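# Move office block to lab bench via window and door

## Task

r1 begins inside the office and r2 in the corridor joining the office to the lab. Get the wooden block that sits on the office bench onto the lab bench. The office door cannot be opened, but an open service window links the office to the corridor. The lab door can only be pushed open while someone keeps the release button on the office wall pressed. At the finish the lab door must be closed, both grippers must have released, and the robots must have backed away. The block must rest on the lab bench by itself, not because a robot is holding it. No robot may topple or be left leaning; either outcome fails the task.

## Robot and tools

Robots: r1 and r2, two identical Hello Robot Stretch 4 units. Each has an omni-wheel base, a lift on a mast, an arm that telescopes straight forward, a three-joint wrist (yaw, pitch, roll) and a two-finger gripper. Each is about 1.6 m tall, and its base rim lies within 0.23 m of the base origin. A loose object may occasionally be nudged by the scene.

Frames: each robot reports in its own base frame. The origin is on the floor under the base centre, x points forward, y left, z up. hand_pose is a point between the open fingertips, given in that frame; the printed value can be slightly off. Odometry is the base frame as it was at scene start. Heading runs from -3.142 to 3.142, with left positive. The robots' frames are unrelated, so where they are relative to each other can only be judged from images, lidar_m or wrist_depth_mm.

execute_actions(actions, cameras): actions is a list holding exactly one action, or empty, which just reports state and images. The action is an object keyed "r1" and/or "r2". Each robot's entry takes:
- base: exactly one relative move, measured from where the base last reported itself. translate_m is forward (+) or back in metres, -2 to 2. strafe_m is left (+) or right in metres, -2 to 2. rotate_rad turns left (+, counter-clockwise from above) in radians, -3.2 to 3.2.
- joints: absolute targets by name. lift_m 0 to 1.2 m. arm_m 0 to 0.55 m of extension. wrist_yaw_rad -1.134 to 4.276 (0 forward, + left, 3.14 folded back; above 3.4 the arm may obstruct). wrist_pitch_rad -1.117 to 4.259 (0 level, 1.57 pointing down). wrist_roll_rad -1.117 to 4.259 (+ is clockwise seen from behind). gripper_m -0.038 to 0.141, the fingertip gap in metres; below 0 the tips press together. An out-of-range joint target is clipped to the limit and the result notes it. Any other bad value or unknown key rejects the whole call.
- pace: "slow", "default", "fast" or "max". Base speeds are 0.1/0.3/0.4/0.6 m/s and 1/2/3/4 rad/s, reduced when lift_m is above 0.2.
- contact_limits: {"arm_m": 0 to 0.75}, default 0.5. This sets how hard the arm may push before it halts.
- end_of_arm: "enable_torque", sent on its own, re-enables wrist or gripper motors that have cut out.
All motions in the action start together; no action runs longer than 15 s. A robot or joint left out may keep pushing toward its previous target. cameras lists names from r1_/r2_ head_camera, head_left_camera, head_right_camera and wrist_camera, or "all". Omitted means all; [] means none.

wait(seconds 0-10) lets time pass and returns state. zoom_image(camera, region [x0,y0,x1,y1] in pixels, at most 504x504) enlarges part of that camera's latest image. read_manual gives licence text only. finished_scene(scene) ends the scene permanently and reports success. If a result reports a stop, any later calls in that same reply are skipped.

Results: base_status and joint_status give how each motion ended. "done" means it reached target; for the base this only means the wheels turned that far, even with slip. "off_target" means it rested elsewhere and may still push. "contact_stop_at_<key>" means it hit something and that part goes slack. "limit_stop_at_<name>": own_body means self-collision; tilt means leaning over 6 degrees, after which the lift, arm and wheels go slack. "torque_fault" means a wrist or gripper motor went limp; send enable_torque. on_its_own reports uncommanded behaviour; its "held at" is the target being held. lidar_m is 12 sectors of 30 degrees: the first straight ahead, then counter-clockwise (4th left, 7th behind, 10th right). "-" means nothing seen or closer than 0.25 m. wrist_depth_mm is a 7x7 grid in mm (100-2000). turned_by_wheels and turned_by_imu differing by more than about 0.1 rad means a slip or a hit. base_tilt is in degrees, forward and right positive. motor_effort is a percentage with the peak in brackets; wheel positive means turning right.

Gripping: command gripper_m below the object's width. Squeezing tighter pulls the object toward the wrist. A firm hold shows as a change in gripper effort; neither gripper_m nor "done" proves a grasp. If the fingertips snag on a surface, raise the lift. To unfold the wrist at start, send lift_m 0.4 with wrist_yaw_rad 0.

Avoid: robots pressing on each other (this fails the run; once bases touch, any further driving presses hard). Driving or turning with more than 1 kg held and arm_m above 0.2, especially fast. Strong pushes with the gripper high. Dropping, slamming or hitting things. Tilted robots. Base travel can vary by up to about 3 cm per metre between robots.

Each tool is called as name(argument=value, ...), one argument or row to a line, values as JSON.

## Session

execute_actions(
  actions=[],
)

Scene clock: 0.00 s.
r1.base_odometry: x=+0.000 y=+0.000 heading=+0.000 (m, m, rad; r1's odometry frame)
r1.turned_by_wheels: +0.000 (rad since the last result)
r1.turned_by_imu: +0.000 (rad since the last result)
r1.base_tilt: forward=+0.6 right=+0.0 (deg)
r1.lidar_m: 1.27 0.97 1.53 1.33 0.92 0.92 0.89 1.08 1.30 1.31 1.59 2.87
r1.base_status: not commanded
r1.joint_positions: lift_m=+0.141 arm_m=-0.002 wrist_yaw_rad=+3.169 wrist_pitch_rad=+0.016 wrist_roll_rad=-0.009 gripper_m=+0.057
r1.joint_status: not commanded
r1.motor_effort: lift_m=+18 arm_m=-1 wrist_yaw_rad=+1 wrist_pitch_rad=-8 wrist_roll_rad=+2 gripper_m=-3 wheel_0=+0 wheel_1=+0 wheel_2=+0 (%)
r1.hand_pose: x=-0.1219 y=+0.0795 z=+0.3146 quat_wxyz=(-0.014, -0.008, -0.005, +1.000) (m; r1's base frame)
r1.wrist_depth_mm: - 143 228 1078 1042 946 878 / - 108 141 1098 1008 976 866 / - 111 140 1078 991 931 866 / - 123 151 1060 1008 946 866 / 143 1229 1118 1060 1008 917 866 / 222 1281 223 1078 960 917 854 / 224 854 878 156 820 891 854
r2.base_odometry: x=+0.000 y=+0.000 heading=+0.000 (m, m, rad; r2's odometry frame)
r2.turned_by_wheels: +0.000 (rad since the last result)
r2.turned_by_imu: +0.000 (rad since the last result)
r2.base_tilt: forward=+0.8 right=-0.2 (deg)
r2.lidar_m: 0.76 0.74 0.85 0.88 0.95 1.07 1.59 1.32 0.94 0.74 0.74 0.82
r2.base_status: not commanded
r2.joint_positions: lift_m=+0.204 arm_m=-0.002 wrist_yaw_rad=+3.204 wrist_pitch_rad=+0.013 wrist_roll_rad=+0.017 gripper_m=+0.057
r2.joint_status: not commanded
r2.motor_effort: lift_m=+20 arm_m=-1 wrist_yaw_rad=-3 wrist_pitch_rad=-7 wrist_roll_rad=+0 gripper_m=-3 wheel_0=+0 wheel_1=+0 wheel_2=+0 (%)
r2.hand_pose: x=-0.1240 y=+0.0692 z=+0.3789 quat_wxyz=(-0.031, -0.007, +0.008, +0.999) (m; r2's base frame)
r2.wrist_depth_mm: - 135 135 - 1661 1160 976 / - - 134 - 1661 1160 991 / - 111 134 - 1661 1160 991 / - 130 156 - 1618 1138 991 / 208 - - - 1618 1138 991 / 750 1618 196 1661 212 1118 976 / 554 917 1042 141 991 1060 960
pictures: r1_head_camera, r1_head_left_camera, r1_head_right_camera, r1_wrist_camera, r2_head_camera, r2_head_left_camera, r2_head_right_camera, r2_wrist_camera
Images, in order (width x height): r1_head_camera 420x560, r1_head_left_camera 420x672, r1_head_right_camera 420x672, r1_wrist_camera 616x392, r2_head_camera 420x560, r2_head_left_camera 420x672, r2_head_right_camera 420x672, r2_wrist_camera 616x392.

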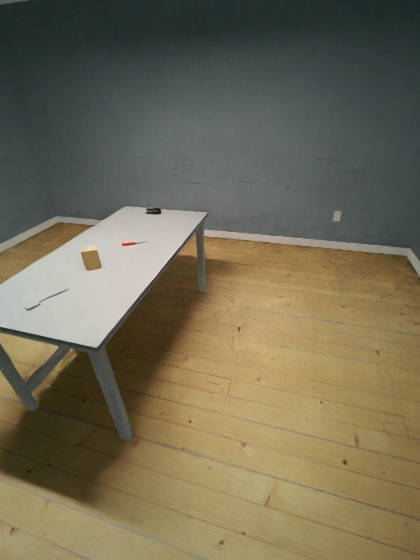

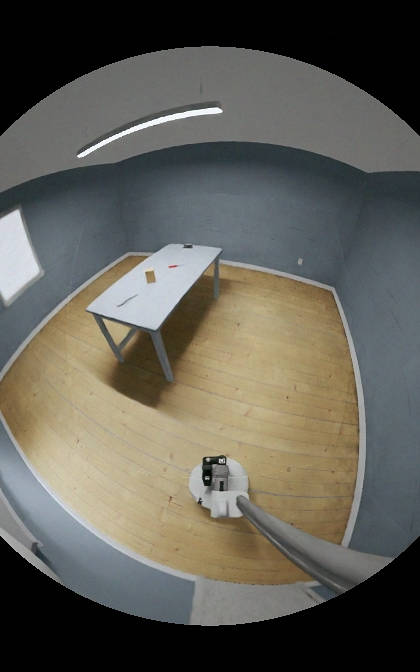

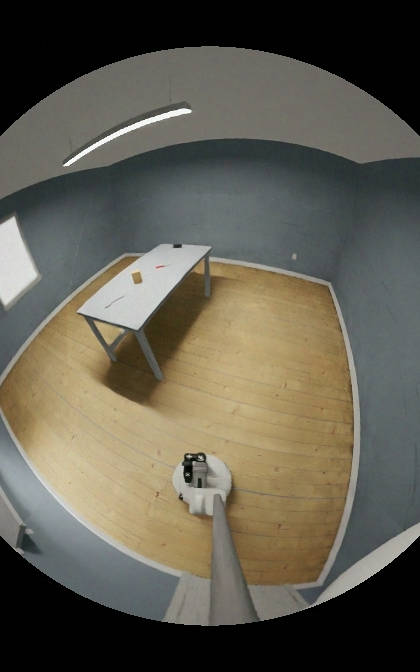

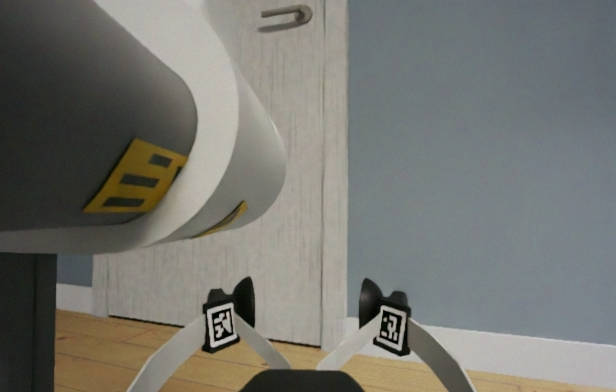

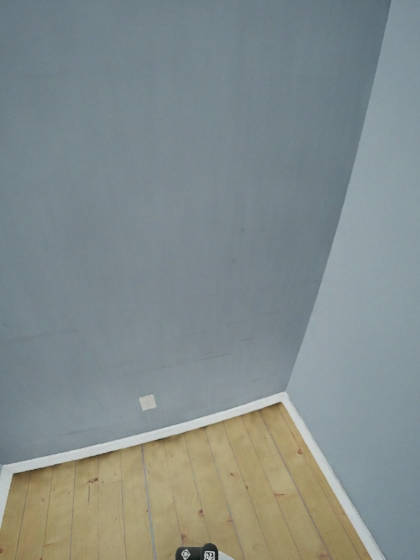

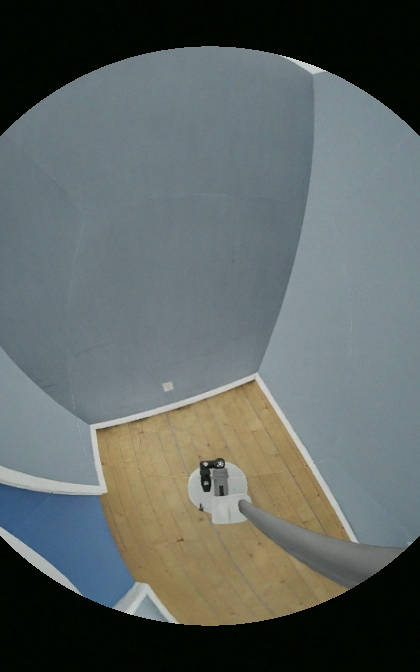

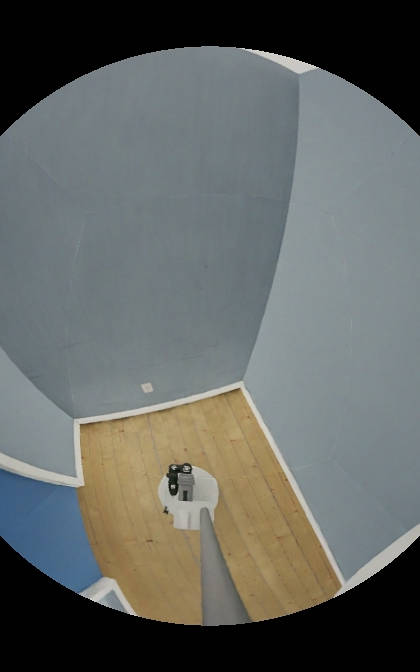

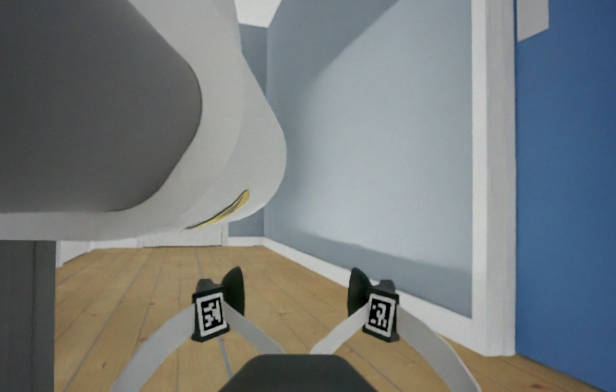

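zoom_image(
  camera="r1_head_camera",
  region=[0, 190, 220, 360],
)

Region (0, 190, 220, 360) of r1_head_camera's 420x560 image, scaled by 2.291, with more detail than that image has; it fills the top 389 rows of this view, and the rest is white.

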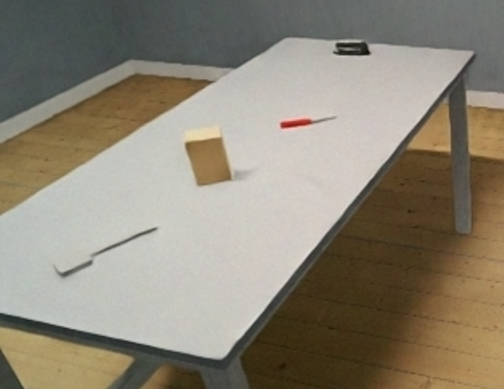

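execute_actions(
  actions=[
    {"r1": {"base": {"translate_m": 1.135}, "joints": {"lift_m": 0.74, "wrist_yaw_rad": 0, "wrist_pitch_rad": 0, "gripper_m": 0.141}, "pace": "fast"}, "r2": {"base": {"rotate_rad": -1.31}, "joints": {"lift_m": 0.82, "wrist_yaw_rad": 0, "gripper_m": 0.141}, "pace": "fast"}},
  ],
  cameras=["r2_head_camera", "r2_head_right_camera"],
)

Scene clock: 44.43 s.
r1.base_odometry: x=+1.135 y=+0.000 heading=+0.000 (m, m, rad; r1's odometry frame)
r1.turned_by_wheels: +0.000 (rad since the last result)
r1.turned_by_imu: -0.004 (rad since the last result)
r1.base_tilt: forward=+0.6 right=+0.0 (deg)
r1.lidar_m: 0.62 0.34 0.32 0.30 0.39 1.76 1.99 1.87 1.64 1.65 1.95 2.27
r1.base_status: done
r1.joint_positions: lift_m=+0.740 arm_m=-0.002 wrist_yaw_rad=+0.000 wrist_pitch_rad=+0.002 wrist_roll_rad=-0.009 gripper_m=+0.141
r1.joint_status: all done
r1.motor_effort: lift_m=+20(22) arm_m=-1(1) wrist_yaw_rad=+1(6) wrist_pitch_rad=-8(7) wrist_roll_rad=-1(1) gripper_m=-1(6) wheel_0=-1(6) wheel_1=-1(5) wheel_2=+0(9) (%)
r1.hand_pose: x=+0.4573 y=-0.0874 z=+0.9174 quat_wxyz=(+1.000, -0.005, +0.001, +0.000) (m; r1's base frame)
r1.wrist_depth_mm: - - - - - 1921 1808 / - - - - - 1863 1808 / - - - - - 1921 1756 / - - - - - 1921 1808 / - - - - - 1863 1756 / 842 219 842 - - 1808 1808 / 525 504 634 153 1983 1808 1756
r2.base_odometry: x=+0.000 y=+0.000 heading=-1.310 (m, m, rad; r2's odometry frame)
r2.turned_by_wheels: -1.310 (rad since the last result)
r2.turned_by_imu: -1.289 (rad since the last result)
r2.base_tilt: forward=+0.7 right=-0.2 (deg)
r2.lidar_m: 0.73 0.77 0.83 0.75 0.79 0.97 0.90 0.98 1.15 2.55 1.22 0.82
r2.base_status: done
r2.joint_positions: lift_m=+0.820 arm_m=-0.002 wrist_yaw_rad=+0.001 wrist_pitch_rad=+0.013 wrist_roll_rad=+0.017 gripper_m=+0.141
r2.joint_status: all done
r2.motor_effort: lift_m=+23(25) arm_m=-1(1) wrist_yaw_rad=-4(5) wrist_pitch_rad=-7(7) wrist_roll_rad=+1(1) gripper_m=-1(2) wheel_0=+0(11) wheel_1=+0(10) wheel_2=+0(6) (%)
r2.hand_pose: x=+0.4579 y=-0.0873 z=+0.9943 quat_wxyz=(+1.000, +0.009, +0.006, +0.000) (m; r2's base frame)
r2.wrist_depth_mm: 517 530 544 564 580 603 621 / 517 530 544 564 580 597 621 / 517 530 544 564 574 597 615 / 512 525 544 559 574 591 615 / 508 525 539 559 569 591 603 / 508 197 535 554 564 591 603 / 508 521 535 142 564 585 603
pictures: r2_head_camera, r2_head_right_camera
Images, in order (width x height): r2_head_camera 420x560, r2_head_right_camera 420x672.

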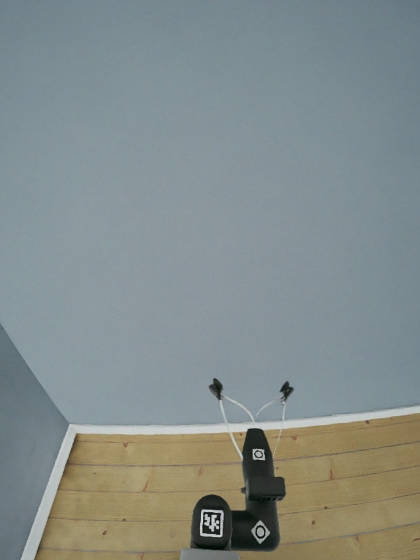

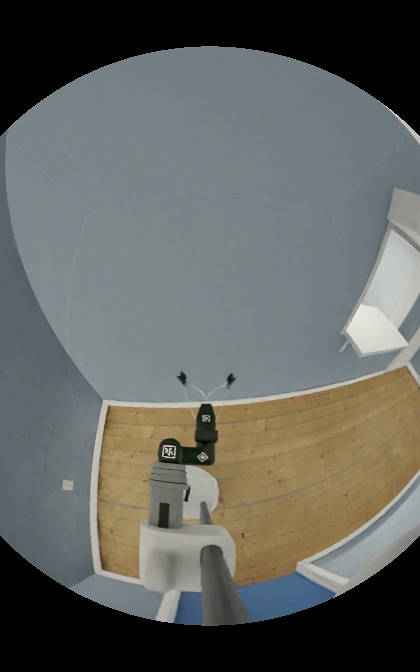

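execute_actions(
  actions=[
    {"r1": {"base": {"rotate_rad": 1.31}, "pace": "fast"}, "r2": {"base": {"rotate_rad": 0.13}, "pace": "fast"}},
  ],
  cameras=["r1_head_camera", "r1_wrist_camera"],
)

Scene clock: 58.73 s.
r1.base_odometry: x=+1.135 y=+0.000 heading=+1.310 (m, m, rad; r1's odometry frame)
r1.turned_by_wheels: +1.310 (rad since the last result)
r1.turned_by_imu: +1.297 (rad since the last result)
r1.base_tilt: forward=+0.7 right=+0.1 (deg)
r1.lidar_m: 0.31 0.34 0.48 1.80 2.06 1.69 1.65 1.74 2.36 1.14 0.46 0.33
r1.base_status: done
r1.joint_positions: lift_m=+0.740 arm_m=-0.002 wrist_yaw_rad=+0.000 wrist_pitch_rad=+0.002 wrist_roll_rad=-0.009 gripper_m=+0.141
r1.joint_status: not commanded
r1.motor_effort: lift_m=+20(20) arm_m=-1(1) wrist_yaw_rad=+1(0) wrist_pitch_rad=-7(6) wrist_roll_rad=-1(2) gripper_m=+0(2) wheel_0=+0(7) wheel_1=+1(6) wheel_2=+2(8) (%)
r1.hand_pose: x=+0.4573 y=-0.0874 z=+0.9174 quat_wxyz=(+1.000, -0.005, +0.001, +0.000) (m; r1's base frame)
r1.wrist_depth_mm: - - - - - - - / - - - - - - - / - - - - - - - / - - - - - - - / - - - - - - - / - 220 854 - 439 707 - / 530 500 500 153 433 512 559
r2.base_odometry: x=+0.000 y=+0.000 heading=-1.180 (m, m, rad; r2's odometry frame)
r2.turned_by_wheels: +0.130 (rad since the last result)
r2.turned_by_imu: +0.128 (rad since the last result)
r2.base_tilt: forward=+0.8 right=-0.2 (deg)
r2.lidar_m: 0.74 0.79 0.80 0.76 0.81 0.91 0.90 1.02 1.30 1.97 1.02 0.78
r2.base_status: done
r2.joint_positions: lift_m=+0.820 arm_m=-0.002 wrist_yaw_rad=+0.000 wrist_pitch_rad=+0.013 wrist_roll_rad=+0.017 gripper_m=+0.141
r2.joint_status: not commanded
r2.motor_effort: lift_m=+24(23) arm_m=-1(1) wrist_yaw_rad=-3(3) wrist_pitch_rad=-7(7) wrist_roll_rad=+1(1) gripper_m=+0(0) wheel_0=-1(7) wheel_1=+0(5) wheel_2=+0(3) (%)
r2.hand_pose: x=+0.4578 y=-0.0873 z=+0.9943 quat_wxyz=(+1.000, +0.009, +0.006, +0.000) (m; r2's base frame)
r2.wrist_depth_mm: 549 549 544 544 544 544 544 / 544 544 544 544 544 544 544 / 549 544 549 544 544 544 539 / 544 544 539 544 539 544 539 / 539 539 544 539 539 539 535 / 539 197 539 539 535 535 535 / 535 539 535 142 535 535 535
pictures: r1_head_camera, r1_wrist_camera
Images, in order (width x height): r1_head_camera 420x560, r1_wrist_camera 616x392.

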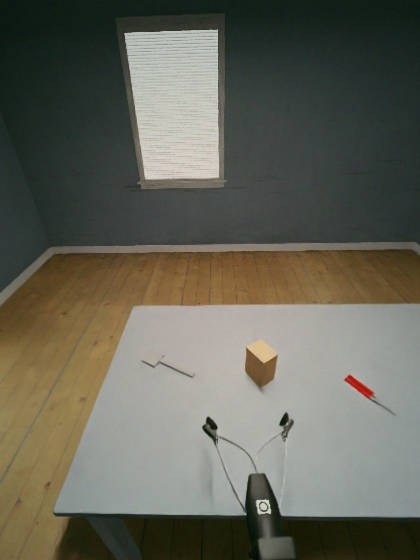

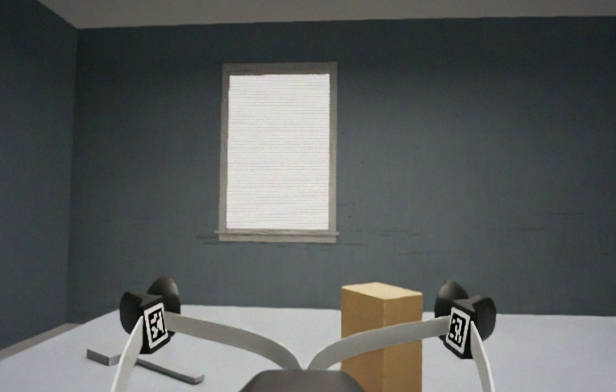

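execute_actions(
  actions=[],
)

Scene clock: 74.87 s.
r1.base_odometry: x=+1.135 y=+0.000 heading=+1.310 (m, m, rad; r1's odometry frame)
r1.turned_by_wheels: +0.000 (rad since the last result)
r1.turned_by_imu: +0.000 (rad since the last result)
r1.base_tilt: forward=+0.6 right=+0.0 (deg)
r1.lidar_m: 0.32 0.33 0.48 1.79 2.06 1.70 1.63 1.74 2.35 1.10 0.44 0.35
r1.base_status: done
r1.joint_positions: lift_m=+0.740 arm_m=-0.002 wrist_yaw_rad=+0.000 wrist_pitch_rad=+0.002 wrist_roll_rad=-0.009 gripper_m=+0.141
r1.joint_status: not commanded
r1.motor_effort: lift_m=+20(20) arm_m=-1(1) wrist_yaw_rad=+1(0) wrist_pitch_rad=-8(6) wrist_roll_rad=-1(2) gripper_m=+1(2) wheel_0=+0(7) wheel_1=+0(6) wheel_2=+2(8) (%)
r1.hand_pose: x=+0.4573 y=-0.0874 z=+0.9174 quat_wxyz=(+1.000, -0.005, +0.001, +0.000) (m; r1's base frame)
r1.wrist_depth_mm: - - - - - - - / - - - - - - - / - - - - - - - / - - - - - - - / - - - - - - - / - 219 854 - 439 707 - / 530 500 504 154 436 508 554
r2.base_odometry: x=+0.000 y=+0.000 heading=-1.180 (m, m, rad; r2's odometry frame)
r2.turned_by_wheels: +0.000 (rad since the last result)
r2.turned_by_imu: +0.000 (rad since the last result)
r2.base_tilt: forward=+0.8 right=-0.2 (deg)
r2.lidar_m: 0.73 0.79 0.80 0.75 0.79 0.91 0.92 1.01 1.31 1.96 1.03 0.76
r2.base_status: done
r2.joint_positions: lift_m=+0.820 arm_m=-0.002 wrist_yaw_rad=+0.000 wrist_pitch_rad=+0.013 wrist_roll_rad=+0.017 gripper_m=+0.141
r2.joint_status: not commanded
r2.motor_effort: lift_m=+23(23) arm_m=-1(1) wrist_yaw_rad=-3(3) wrist_pitch_rad=-8(7) wrist_roll_rad=+1(1) gripper_m=+0(0) wheel_0=-1(7) wheel_1=-1(5) wheel_2=+0(3) (%)
r2.hand_pose: x=+0.4578 y=-0.0873 z=+0.9943 quat_wxyz=(+1.000, +0.009, +0.006, +0.000) (m; r2's base frame)
r2.wrist_depth_mm: 549 549 549 544 544 544 549 / 544 544 549 544 544 544 544 / 549 544 544 544 539 539 539 / 544 539 544 539 544 544 539 / 539 539 539 539 539 539 539 / 539 197 539 535 535 535 539 / 539 539 535 142 539 535 535
pictures: r1_head_camera, r1_head_left_camera, r1_head_right_camera, r1_wrist_camera, r2_head_camera, r2_head_left_camera, r2_head_right_camera, r2_wrist_camera
Images, in order (width x height): r1_head_camera 420x560, r1_head_left_camera 420x672, r1_head_right_camera 420x672, r1_wrist_camera 616x392, r2_head_camera 420x560, r2_head_left_camera 420x672, r2_head_right_camera 420x672, r2_wrist_camera 616x392.

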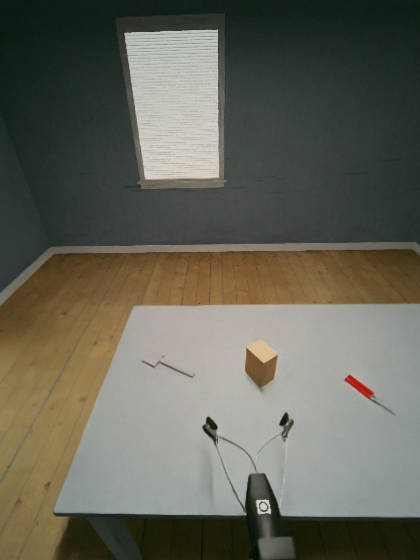

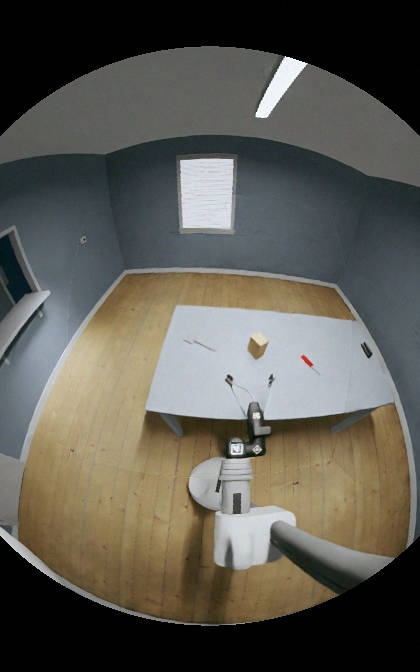

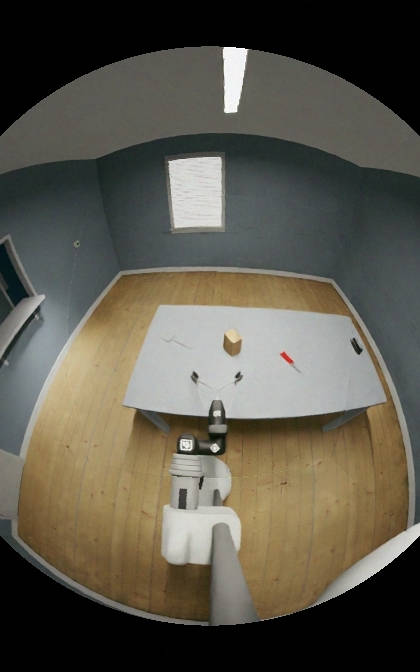

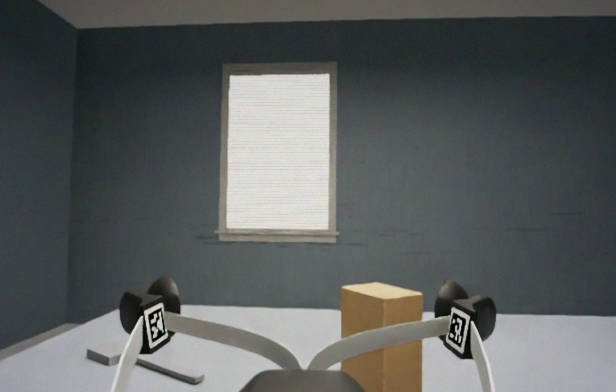

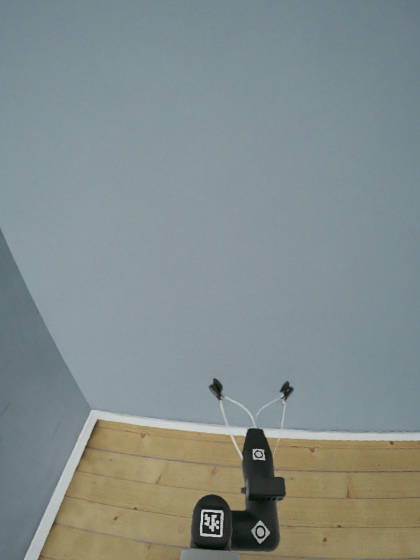

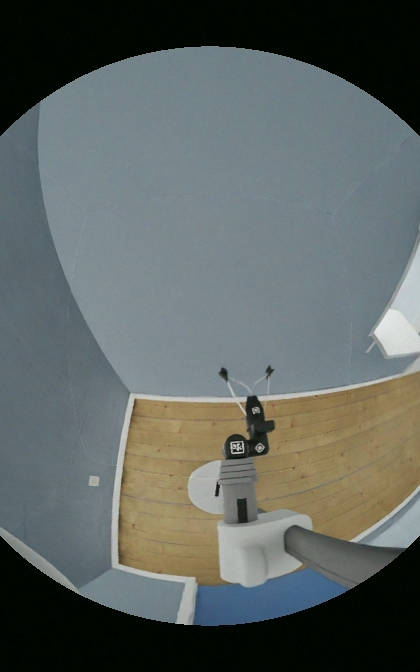

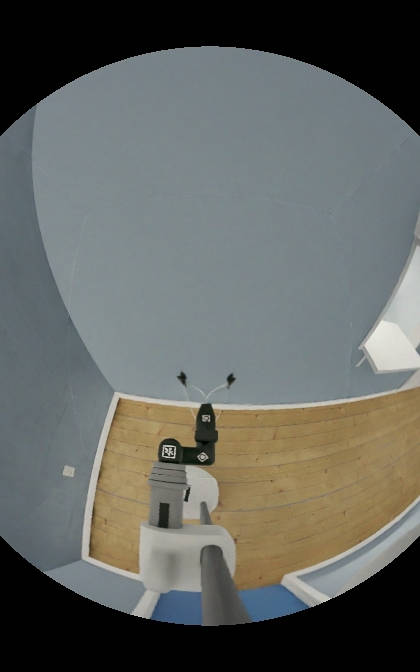

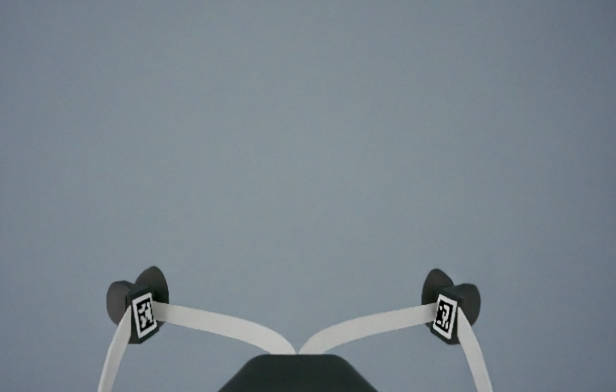

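zoom_image(
  camera="r1_head_camera",
  region=[200, 310, 320, 450],
)

zoom_image(
  camera="r1_wrist_camera",
  region=[280, 250, 500, 392],
)

Region (200, 310, 320, 450) of r1_head_camera's 420x560 image, scaled by 3.600, with more detail than that image has; it fills the left 432 columns of this view, and the rest is white.

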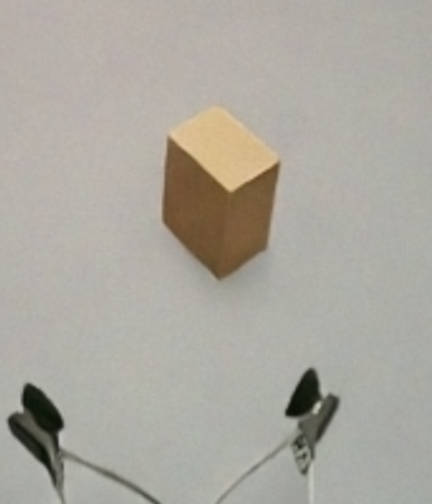

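Region (280, 250, 500, 392) of r1_wrist_camera's 616x392 image, scaled by 2.291; it fills the top 325 rows of this view, and the rest is white.

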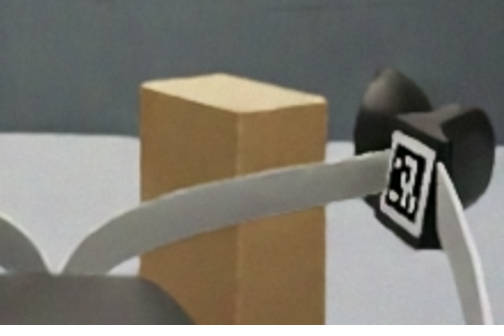

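execute_actions(
  actions=[
    {"r1": {"base": {"strafe_m": -0.272}, "joints": {"lift_m": 0.79, "wrist_yaw_rad": 0.6, "arm_m": 0.219}}, "r2": {"base": {"strafe_m": -0.5}, "pace": "fast"}},
  ],
  cameras=["r1_head_camera", "r1_wrist_camera", "r2_head_camera"],
)

Scene clock: 137.73 s.
r1.base_odometry: x=+1.398 y=-0.070 heading=+1.310 (m, m, rad; r1's odometry frame)
r1.turned_by_wheels: +0.000 (rad since the last result)
r1.turned_by_imu: +0.000 (rad since the last result)
r1.base_tilt: forward=+0.6 right=+0.0 (deg)
r1.lidar_m: 0.30 0.32 0.48 2.08 2.28 1.70 1.66 1.76 2.05 1.99 0.43 0.31
r1.base_status: done
r1.joint_positions: lift_m=+0.790 arm_m=+0.218 wrist_yaw_rad=+0.600 wrist_pitch_rad=+0.002 wrist_roll_rad=-0.009 gripper_m=+0.141
r1.joint_status: all done
r1.motor_effort: lift_m=+20(22) arm_m=+5(6) wrist_yaw_rad=+2(8) wrist_pitch_rad=-6(8) wrist_roll_rad=+1(0) gripper_m=+1(1) wheel_0=+0(8) wheel_1=+0(8) wheel_2=+1(2) (%)
r1.hand_pose: x=+0.6766 y=+0.0907 z=+0.9674 quat_wxyz=(+0.955, -0.005, +0.000, +0.295) (m; r1's base frame)
r1.wrist_depth_mm: - - - - - - - / - - - - - - - / - - - - - - - / - - - - - - - / - - - - - - - / - 220 - - - - - / 1921 615 621 154 676 - -
r2.base_odometry: x=-0.462 y=-0.190 heading=-1.180 (m, m, rad; r2's odometry frame)
r2.turned_by_wheels: +0.000 (rad since the last result)
r2.turned_by_imu: +0.000 (rad since the last result)
r2.base_tilt: forward=+0.7 right=-0.2 (deg)
r2.lidar_m: 0.72 0.78 1.11 1.25 1.26 1.02 0.93 0.92 1.32 2.58 0.82 0.76
r2.base_status: done
r2.joint_positions: lift_m=+0.820 arm_m=-0.002 wrist_yaw_rad=+0.000 wrist_pitch_rad=+0.013 wrist_roll_rad=+0.017 gripper_m=+0.141
r2.joint_status: not commanded
r2.motor_effort: lift_m=+23(23) arm_m=-1(1) wrist_yaw_rad=-3(2) wrist_pitch_rad=-7(8) wrist_roll_rad=+1(1) gripper_m=+1(0) wheel_0=-1(11) wheel_1=+2(9) wheel_2=+0(3) (%)
r2.hand_pose: x=+0.4578 y=-0.0874 z=+0.9944 quat_wxyz=(+1.000, +0.009, +0.006, +0.000) (m; r2's base frame)
r2.wrist_depth_mm: 530 535 535 530 530 530 530 / 530 530 530 530 530 525 530 / 530 530 530 530 530 525 525 / 530 530 525 530 525 525 525 / 525 525 525 525 525 521 525 / 525 196 525 525 521 521 521 / 521 521 521 142 521 521 521
pictures: r1_head_camera, r1_wrist_camera, r2_head_camera
Images, in order (width x height): r1_head_camera 420x560, r1_wrist_camera 616x392, r2_head_camera 420x560.

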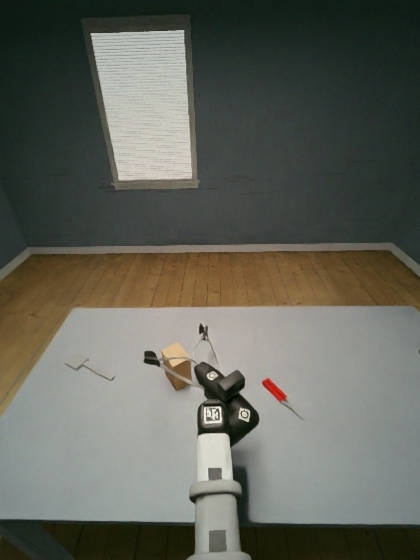

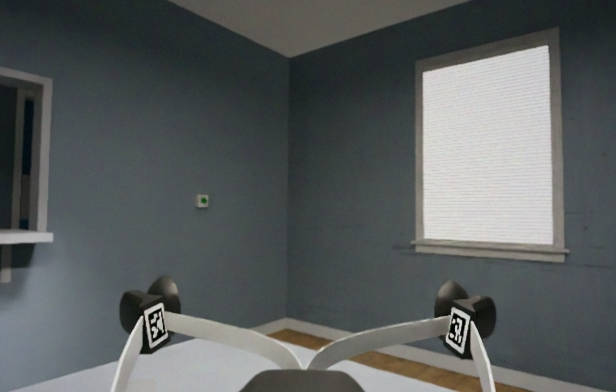

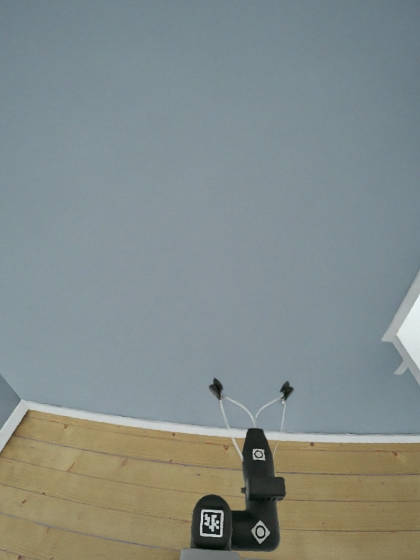

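zoom_image(
  camera="r1_head_camera",
  region=[120, 300, 270, 440],
)

Region (120, 300, 270, 440) of r1_head_camera's 420x560 image, scaled by 3.360, with more detail than that image has; it fills the top 470 rows of this view, and the rest is white.

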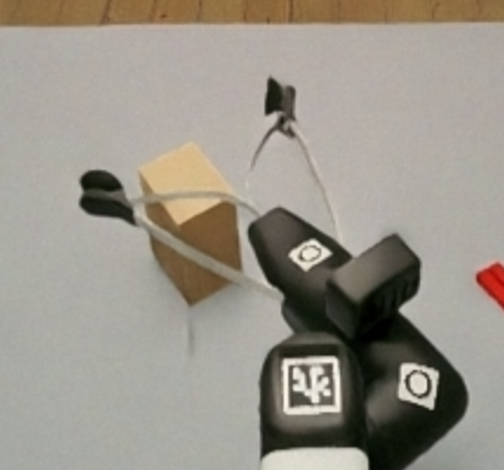

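execute_actions(
  actions=[
    {"r1": {"joints": {"lift_m": 0.665}}, "r2": {"base": {"strafe_m": -0.2}, "pace": "fast"}},
  ],
  cameras=["r1_head_camera", "r1_wrist_camera"],
)

Scene clock: 166.50 s.
r1.base_odometry: x=+1.398 y=-0.070 heading=+1.310 (m, m, rad; r1's odometry frame)
r1.turned_by_wheels: +0.000 (rad since the last result)
r1.turned_by_imu: +0.000 (rad since the last result)
r1.base_tilt: forward=+0.6 right=+0.0 (deg)
r1.lidar_m: 0.31 0.34 0.46 2.06 2.29 1.73 1.66 1.77 2.06 2.00 0.42 0.30
r1.base_status: not commanded
r1.joint_positions: lift_m=+0.665 arm_m=+0.218 wrist_yaw_rad=+0.600 wrist_pitch_rad=+0.002 wrist_roll_rad=-0.009 gripper_m=+0.141
r1.joint_status: all done
r1.motor_effort: lift_m=+16(20) arm_m=+4(4) wrist_yaw_rad=+1(1) wrist_pitch_rad=-7(5) wrist_roll_rad=+0(1) gripper_m=-1(1) wheel_0=+0(0) wheel_1=+1(1) wheel_2=+1(1) (%)
r1.hand_pose: x=+0.6766 y=+0.0907 z=+0.8428 quat_wxyz=(+0.955, -0.005, +0.000, +0.295) (m; r1's base frame)
r1.wrist_depth_mm: - - - - - - - / - - - - - - - / - - - - - - - / - - - - - - - / 1983 - - 221 - - - / 535 220 554 220 559 455 - / 340 322 325 153 327 327 351
r2.base_odometry: x=-0.647 y=-0.266 heading=-1.180 (m, m, rad; r2's odometry frame)
r2.turned_by_wheels: +0.000 (rad since the last result)
r2.turned_by_imu: +0.000 (rad since the last result)
r2.base_tilt: forward=+0.7 right=-0.2 (deg)
r2.lidar_m: 0.72 0.76 1.07 1.46 1.24 1.03 0.91 0.93 1.33 2.56 0.70 0.67
r2.base_status: done
r2.joint_positions: lift_m=+0.820 arm_m=-0.002 wrist_yaw_rad=+0.000 wrist_pitch_rad=+0.013 wrist_roll_rad=+0.017 gripper_m=+0.141
r2.joint_status: not commanded
r2.motor_effort: lift_m=+22(22) arm_m=-1(1) wrist_yaw_rad=-2(2) wrist_pitch_rad=-7(7) wrist_roll_rad=+1(1) gripper_m=+0(1) wheel_0=+0(8) wheel_1=+2(18) wheel_2=-1(1) (%)
r2.hand_pose: x=+0.4578 y=-0.0874 z=+0.9944 quat_wxyz=(+1.000, +0.009, +0.006, +0.000) (m; r2's base frame)
r2.wrist_depth_mm: 525 530 525 521 525 525 521 / 525 525 525 521 525 525 517 / 521 525 525 521 521 521 517 / 521 521 521 521 521 517 517 / 521 521 521 521 517 521 512 / 521 197 521 517 517 517 508 / 517 512 517 142 517 517 517
pictures: r1_head_camera, r1_wrist_camera
Images, in order (width x height): r1_head_camera 420x560, r1_wrist_camera 616x392.

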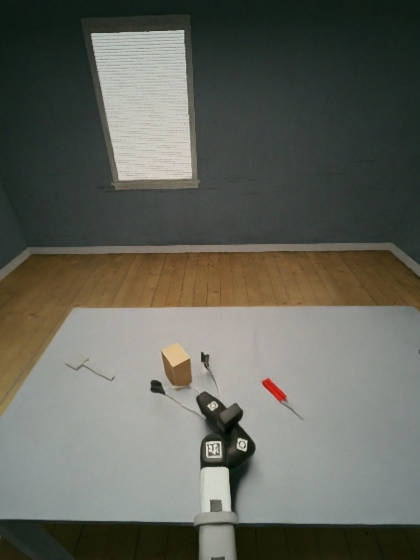

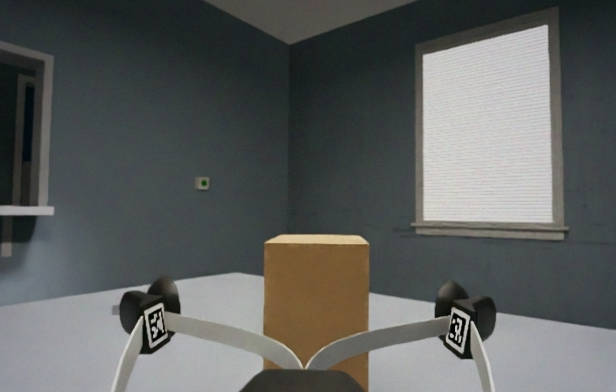

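execute_actions(
  actions=[
    {"r1": {"joints": {"lift_m": 0.66, "arm_m": 0.24, "gripper_m": 0.015}}, "r2": {"base": {"strafe_m": -0.25}, "pace": "fast"}},
  ],
  cameras=["r1_wrist_camera", "r2_head_camera"],
)

Scene clock: 176.40 s.
r1.base_odometry: x=+1.398 y=-0.070 heading=+1.310 (m, m, rad; r1's odometry frame)
r1.turned_by_wheels: +0.000 (rad since the last result)
r1.turned_by_imu: +0.001 (rad since the last result)
r1.base_tilt: forward=+0.6 right=+0.1 (deg)
r1.lidar_m: 0.28 0.31 0.47 2.07 2.29 1.71 1.65 1.75 2.04 1.99 0.42 0.32
r1.base_status: not commanded
r1.joint_positions: lift_m=+0.660 arm_m=+0.239 wrist_yaw_rad=+0.601 wrist_pitch_rad=+0.002 wrist_roll_rad=-0.009 gripper_m=+0.015
r1.joint_status: all done
r1.motor_effort: lift_m=+16(16) arm_m=+4(5) wrist_yaw_rad=-1(1) wrist_pitch_rad=-6(8) wrist_roll_rad=+0(1) gripper_m=-23(19) wheel_0=+1(0) wheel_1=+1(1) wheel_2=+1(1) (%)
r1.hand_pose: x=+0.6975 y=+0.0909 z=+0.8378 quat_wxyz=(+0.955, -0.005, +0.000, +0.296) (m; r1's base frame)
r1.wrist_depth_mm: 1983 - - - - - - / - - - - - - - / - - - - - - - / - - - - - - - / - - - 191 - - - / 517 512 201 190 203 - - / 329 289 208 189 291 296 340
r2.base_odometry: x=-0.879 y=-0.362 heading=-1.180 (m, m, rad; r2's odometry frame)
r2.turned_by_wheels: +0.000 (rad since the last result)
r2.turned_by_imu: +0.000 (rad since the last result)
r2.base_tilt: forward=+0.7 right=-0.2 (deg)
r2.lidar_m: 0.71 0.75 1.07 1.70 1.40 1.04 0.90 0.95 1.34 2.54 0.70 0.56
r2.base_status: done
r2.joint_positions: lift_m=+0.820 arm_m=-0.002 wrist_yaw_rad=+0.000 wrist_pitch_rad=+0.013 wrist_roll_rad=+0.017 gripper_m=+0.141
r2.joint_status: not commanded
r2.motor_effort: lift_m=+22(22) arm_m=-1(1) wrist_yaw_rad=-3(3) wrist_pitch_rad=-7(7) wrist_roll_rad=+1(1) gripper_m=+0(1) wheel_0=-1(7) wheel_1=+1(10) wheel_2=+0(1) (%)
r2.hand_pose: x=+0.4578 y=-0.0874 z=+0.9944 quat_wxyz=(+1.000, +0.009, +0.006, +0.000) (m; r2's base frame)
r2.wrist_depth_mm: 517 521 521 517 - - - / 517 521 517 517 - - - / 517 517 512 512 - - - / 517 512 512 517 - - - / 517 512 512 512 750 - - / 517 196 508 508 473 413 504 / 508 512 512 142 508 303 324
pictures: r1_wrist_camera, r2_head_camera
Images, in order (width x height): r1_wrist_camera 616x392, r2_head_camera 420x560.

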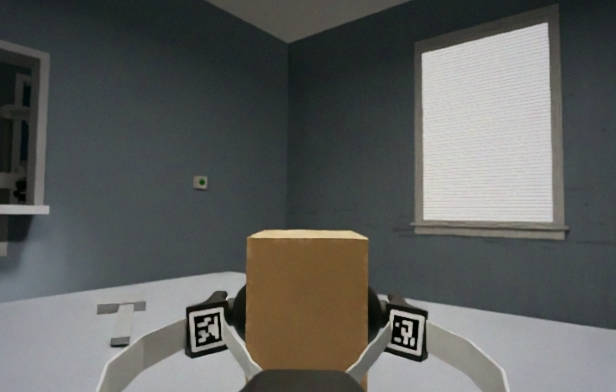

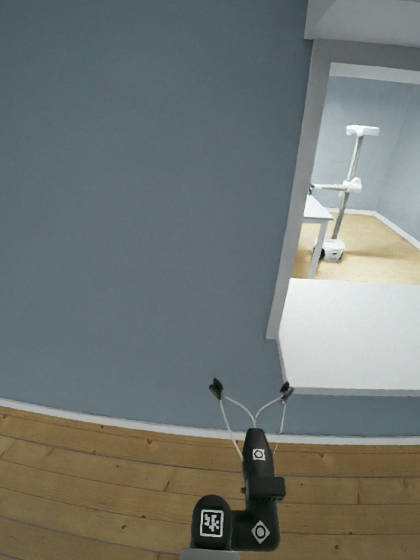

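execute_actions(
  actions=[
    {"r1": {"joints": {"lift_m": 0.85}}, "r2": {"base": {"strafe_m": -0.25}, "pace": "fast"}},
  ],
  cameras=["r1_wrist_camera"],
)

execute_actions(
  actions=[
    {"r1": {"base": {"rotate_rad": 1.57}, "joints": {"arm_m": 0.05, "wrist_yaw_rad": 0.0}}, "r2": {"base": {"strafe_m": -0.22}, "pace": "fast"}},
  ],
  cameras=["r1_head_camera", "r1_wrist_camera", "r2_head_camera"],
)

Scene clock: 187.50 s.
r1.base_odometry: x=+1.398 y=-0.070 heading=+1.310 (m, m, rad; r1's odometry frame)
r1.turned_by_wheels: +0.000 (rad since the last result)
r1.turned_by_imu: +0.000 (rad since the last result)
r1.base_tilt: forward=+0.6 right=+0.0 (deg)
r1.lidar_m: 0.29 0.34 0.48 2.08 2.27 1.72 1.65 1.78 2.06 1.98 0.41 0.32
r1.base_status: not commanded
r1.joint_positions: lift_m=+0.850 arm_m=+0.239 wrist_yaw_rad=+0.600 wrist_pitch_rad=+0.006 wrist_roll_rad=-0.009 gripper_m=+0.015
r1.joint_status: all done
r1.motor_effort: lift_m=+22(23) arm_m=+4(5) wrist_yaw_rad=-1(0) wrist_pitch_rad=-17(18) wrist_roll_rad=+1(1) gripper_m=-24(20) wheel_0=+1(0) wheel_1=+1(0) wheel_2=+1(1) (%)
r1.hand_pose: x=+0.6975 y=+0.0909 z=+1.0263 quat_wxyz=(+0.955, -0.005, +0.001, +0.296) (m; r1's base frame)
r1.wrist_depth_mm: - - - - - - - / - - - - - - - / - - - - - - - / - - - - - - - / 1983 - - 191 - - - / 1983 - 200 190 202 - - / - 683 207 189 - - -
r2.base_odometry: x=-1.110 y=-0.457 heading=-1.180 (m, m, rad; r2's odometry frame)
r2.turned_by_wheels: +0.000 (rad since the last result)
r2.turned_by_imu: +0.000 (rad since the last result)
r2.base_tilt: forward=+0.7 right=-0.2 (deg)
r2.lidar_m: 0.47 0.75 1.07 1.96 1.42 0.94 0.92 0.95 1.32 2.52 0.71 0.53
r2.base_status: done
r2.joint_positions: lift_m=+0.820 arm_m=-0.002 wrist_yaw_rad=+0.000 wrist_pitch_rad=+0.013 wrist_roll_rad=+0.017 gripper_m=+0.141
r2.joint_status: not commanded
r2.motor_effort: lift_m=+22(22) arm_m=-1(1) wrist_yaw_rad=-3(2) wrist_pitch_rad=-7(7) wrist_roll_rad=+1(1) gripper_m=+0(1) wheel_0=-2(11) wheel_1=+1(11) wheel_2=-1(1) (%)
r2.hand_pose: x=+0.4578 y=-0.0874 z=+0.9944 quat_wxyz=(+1.000, +0.009, +0.006, +0.000) (m; r2's base frame)
r2.wrist_depth_mm: 512 512 580 - - - - / 512 512 585 - - - - / 508 508 591 - - - - / 508 504 597 - - - - / 504 504 603 - - - - / 504 197 496 500 413 413 508 / 504 319 319 142 324 303 322
pictures: r1_wrist_camera
Images, in order (width x height): r1_wrist_camera 616x392.

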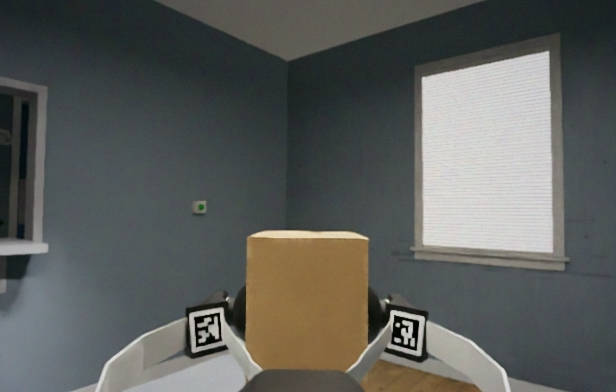

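Scene clock: 189.57 s.
r1.base_odometry: x=+1.398 y=-0.070 heading=+2.880 (m, m, rad; r1's odometry frame)
r1.turned_by_wheels: +1.570 (rad since the last result)
r1.turned_by_imu: +1.554 (rad since the last result)
r1.base_tilt: forward=+0.5 right=+0.1 (deg)
r1.lidar_m: 2.05 2.24 1.70 1.65 1.76 2.06 2.02 0.43 0.31 0.30 0.32 0.47
r1.base_status: done
r1.joint_positions: lift_m=+0.850 arm_m=+0.051 wrist_yaw_rad=+0.000 wrist_pitch_rad=+0.006 wrist_roll_rad=-0.009 gripper_m=+0.015
r1.joint_status: all done
r1.motor_effort: lift_m=+22(22) arm_m=-5(7) wrist_yaw_rad=+1(5) wrist_pitch_rad=-17(17) wrist_roll_rad=+0(1) gripper_m=-24(21) wheel_0=+1(2) wheel_1=+0(5) wheel_2=+2(7) (%)
r1.hand_pose: x=+0.5102 y=-0.0874 z=+1.0263 quat_wxyz=(+1.000, -0.005, +0.003, +0.000) (m; r1's base frame)
r1.wrist_depth_mm: - - - - - 1983 1921 / - - - - - - 1983 / - - - - - - 1921 / - - - - - - 1983 / - - - 191 1983 1921 1983 / - - 201 189 203 1921 1921 / - - 208 189 1921 1983 1921
r2.base_odometry: x=-1.313 y=-0.541 heading=-1.180 (m, m, rad; r2's odometry frame)
r2.turned_by_wheels: +0.000 (rad since the last result)
r2.turned_by_imu: +0.000 (rad since the last result)
r2.base_tilt: forward=+0.8 right=-0.2 (deg)
r2.lidar_m: 0.49 0.50 1.05 2.18 1.43 0.97 0.92 0.97 1.36 2.51 0.67 0.51
r2.base_status: done
r2.joint_positions: lift_m=+0.820 arm_m=-0.002 wrist_yaw_rad=+0.000 wrist_pitch_rad=+0.013 wrist_roll_rad=+0.017 gripper_m=+0.141
r2.joint_status: not commanded
r2.motor_effort: lift_m=+22(22) arm_m=-1(1) wrist_yaw_rad=-3(2) wrist_pitch_rad=-8(6) wrist_roll_rad=+1(1) gripper_m=+1(0) wheel_0=+0(8) wheel_1=+2(11) wheel_2=-1(1) (%)
r2.hand_pose: x=+0.4578 y=-0.0874 z=+0.9944 quat_wxyz=(+1.000, +0.009, +0.006, +0.000) (m; r2's base frame)
r2.wrist_depth_mm: 517 - - - - - - / 517 - - - - - - / 517 - - - - - - / 521 - - - - - - / 525 - - - - - - / 480 197 496 500 413 415 504 / 310 297 320 142 324 303 324
pictures: r1_head_camera, r1_wrist_camera, r2_head_camera
Images, in order (width x height): r1_head_camera 420x560, r1_wrist_camera 616x392, r2_head_camera 420x560.

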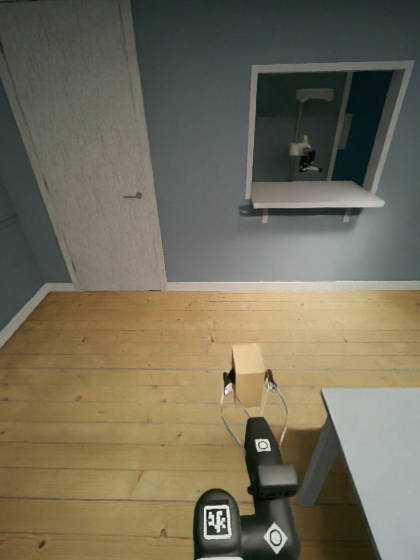

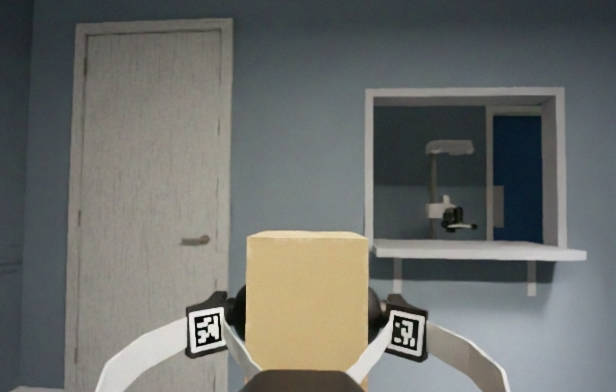

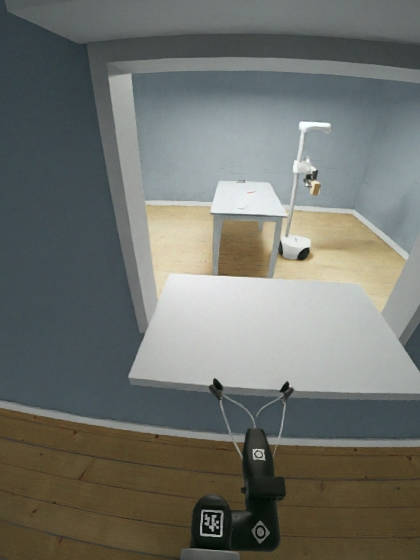

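execute_actions(
  actions=[
    {"r1": {"base": {"translate_m": 1.2}, "pace": "fast"}},
  ],
  cameras=["r1_head_camera", "r1_wrist_camera"],
)

Scene clock: 220.37 s.
r1.base_odometry: x=+0.238 y=+0.240 heading=+2.880 (m, m, rad; r1's odometry frame)
r1.turned_by_wheels: +0.000 (rad since the last result)
r1.turned_by_imu: -0.003 (rad since the last result)
r1.base_tilt: forward=+0.6 right=+0.0 (deg)
r1.lidar_m: 1.05 1.12 1.59 1.58 1.71 2.43 1.29 0.63 0.79 3.10 1.14 0.89
r1.base_status: done
r1.joint_positions: lift_m=+0.850 arm_m=+0.051 wrist_yaw_rad=+0.000 wrist_pitch_rad=+0.006 wrist_roll_rad=-0.009 gripper_m=+0.015
r1.joint_status: not commanded
r1.motor_effort: lift_m=+22(22) arm_m=-4(5) wrist_yaw_rad=+1(2) wrist_pitch_rad=-17(17) wrist_roll_rad=+2(0) gripper_m=-18(21) wheel_0=+0(4) wheel_1=+0(5) wheel_2=+2(10) (%)
r1.hand_pose: x=+0.5102 y=-0.0874 z=+1.0263 quat_wxyz=(+1.000, -0.005, +0.003, +0.000) (m; r1's base frame)
r1.wrist_depth_mm: 854 854 842 831 809 - - / 854 842 842 809 820 - - / 842 854 831 820 809 - - / 831 842 820 809 798 - - / 842 842 820 191 788 - - / 820 842 201 190 202 723 691 / 809 820 207 189 778 549 768
r2.base_odometry: x=-1.313 y=-0.541 heading=-1.180 (m, m, rad; r2's odometry frame)
r2.turned_by_wheels: +0.000 (rad since the last result)
r2.turned_by_imu: +0.000 (rad since the last result)
r2.base_tilt: forward=+0.7 right=-0.2 (deg)
r2.lidar_m: 0.49 0.51 1.07 2.18 1.43 0.95 0.92 0.97 1.37 2.51 0.68 0.49
r2.base_status: not commanded
r2.joint_positions: lift_m=+0.820 arm_m=-0.002 wrist_yaw_rad=+0.000 wrist_pitch_rad=+0.013 wrist_roll_rad=+0.017 gripper_m=+0.141
r2.joint_status: not commanded
r2.motor_effort: lift_m=+22(22) arm_m=-1(1) wrist_yaw_rad=-3(3) wrist_pitch_rad=-8(8) wrist_roll_rad=+1(1) gripper_m=-1(0) wheel_0=+0(0) wheel_1=+2(2) wheel_2=+0(1) (%)
r2.hand_pose: x=+0.4578 y=-0.0874 z=+0.9944 quat_wxyz=(+1.000, +0.009, +0.006, +0.000) (m; r2's base frame)
r2.wrist_depth_mm: 517 - - - - - - / 517 - - - - - - / 521 - - - - - - / 521 - - - - 1808 - / 521 - - - - - - / 480 198 496 496 413 413 508 / 310 297 319 142 325 303 322
pictures: r1_head_camera, r1_wrist_camera
Images, in order (width x height): r1_head_camera 420x560, r1_wrist_camera 616x392.

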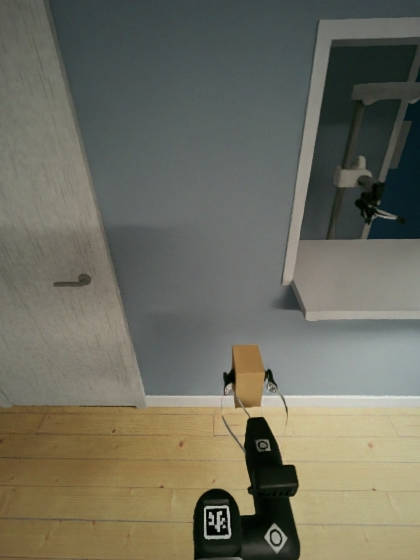

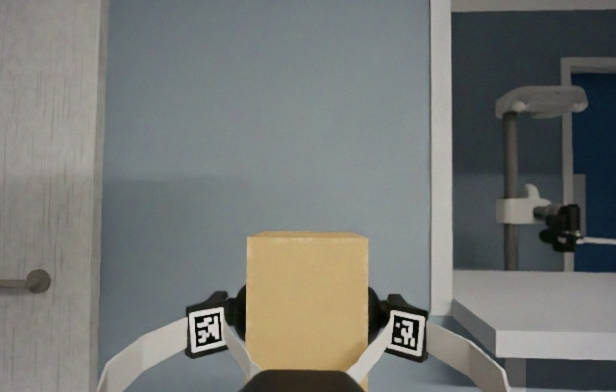

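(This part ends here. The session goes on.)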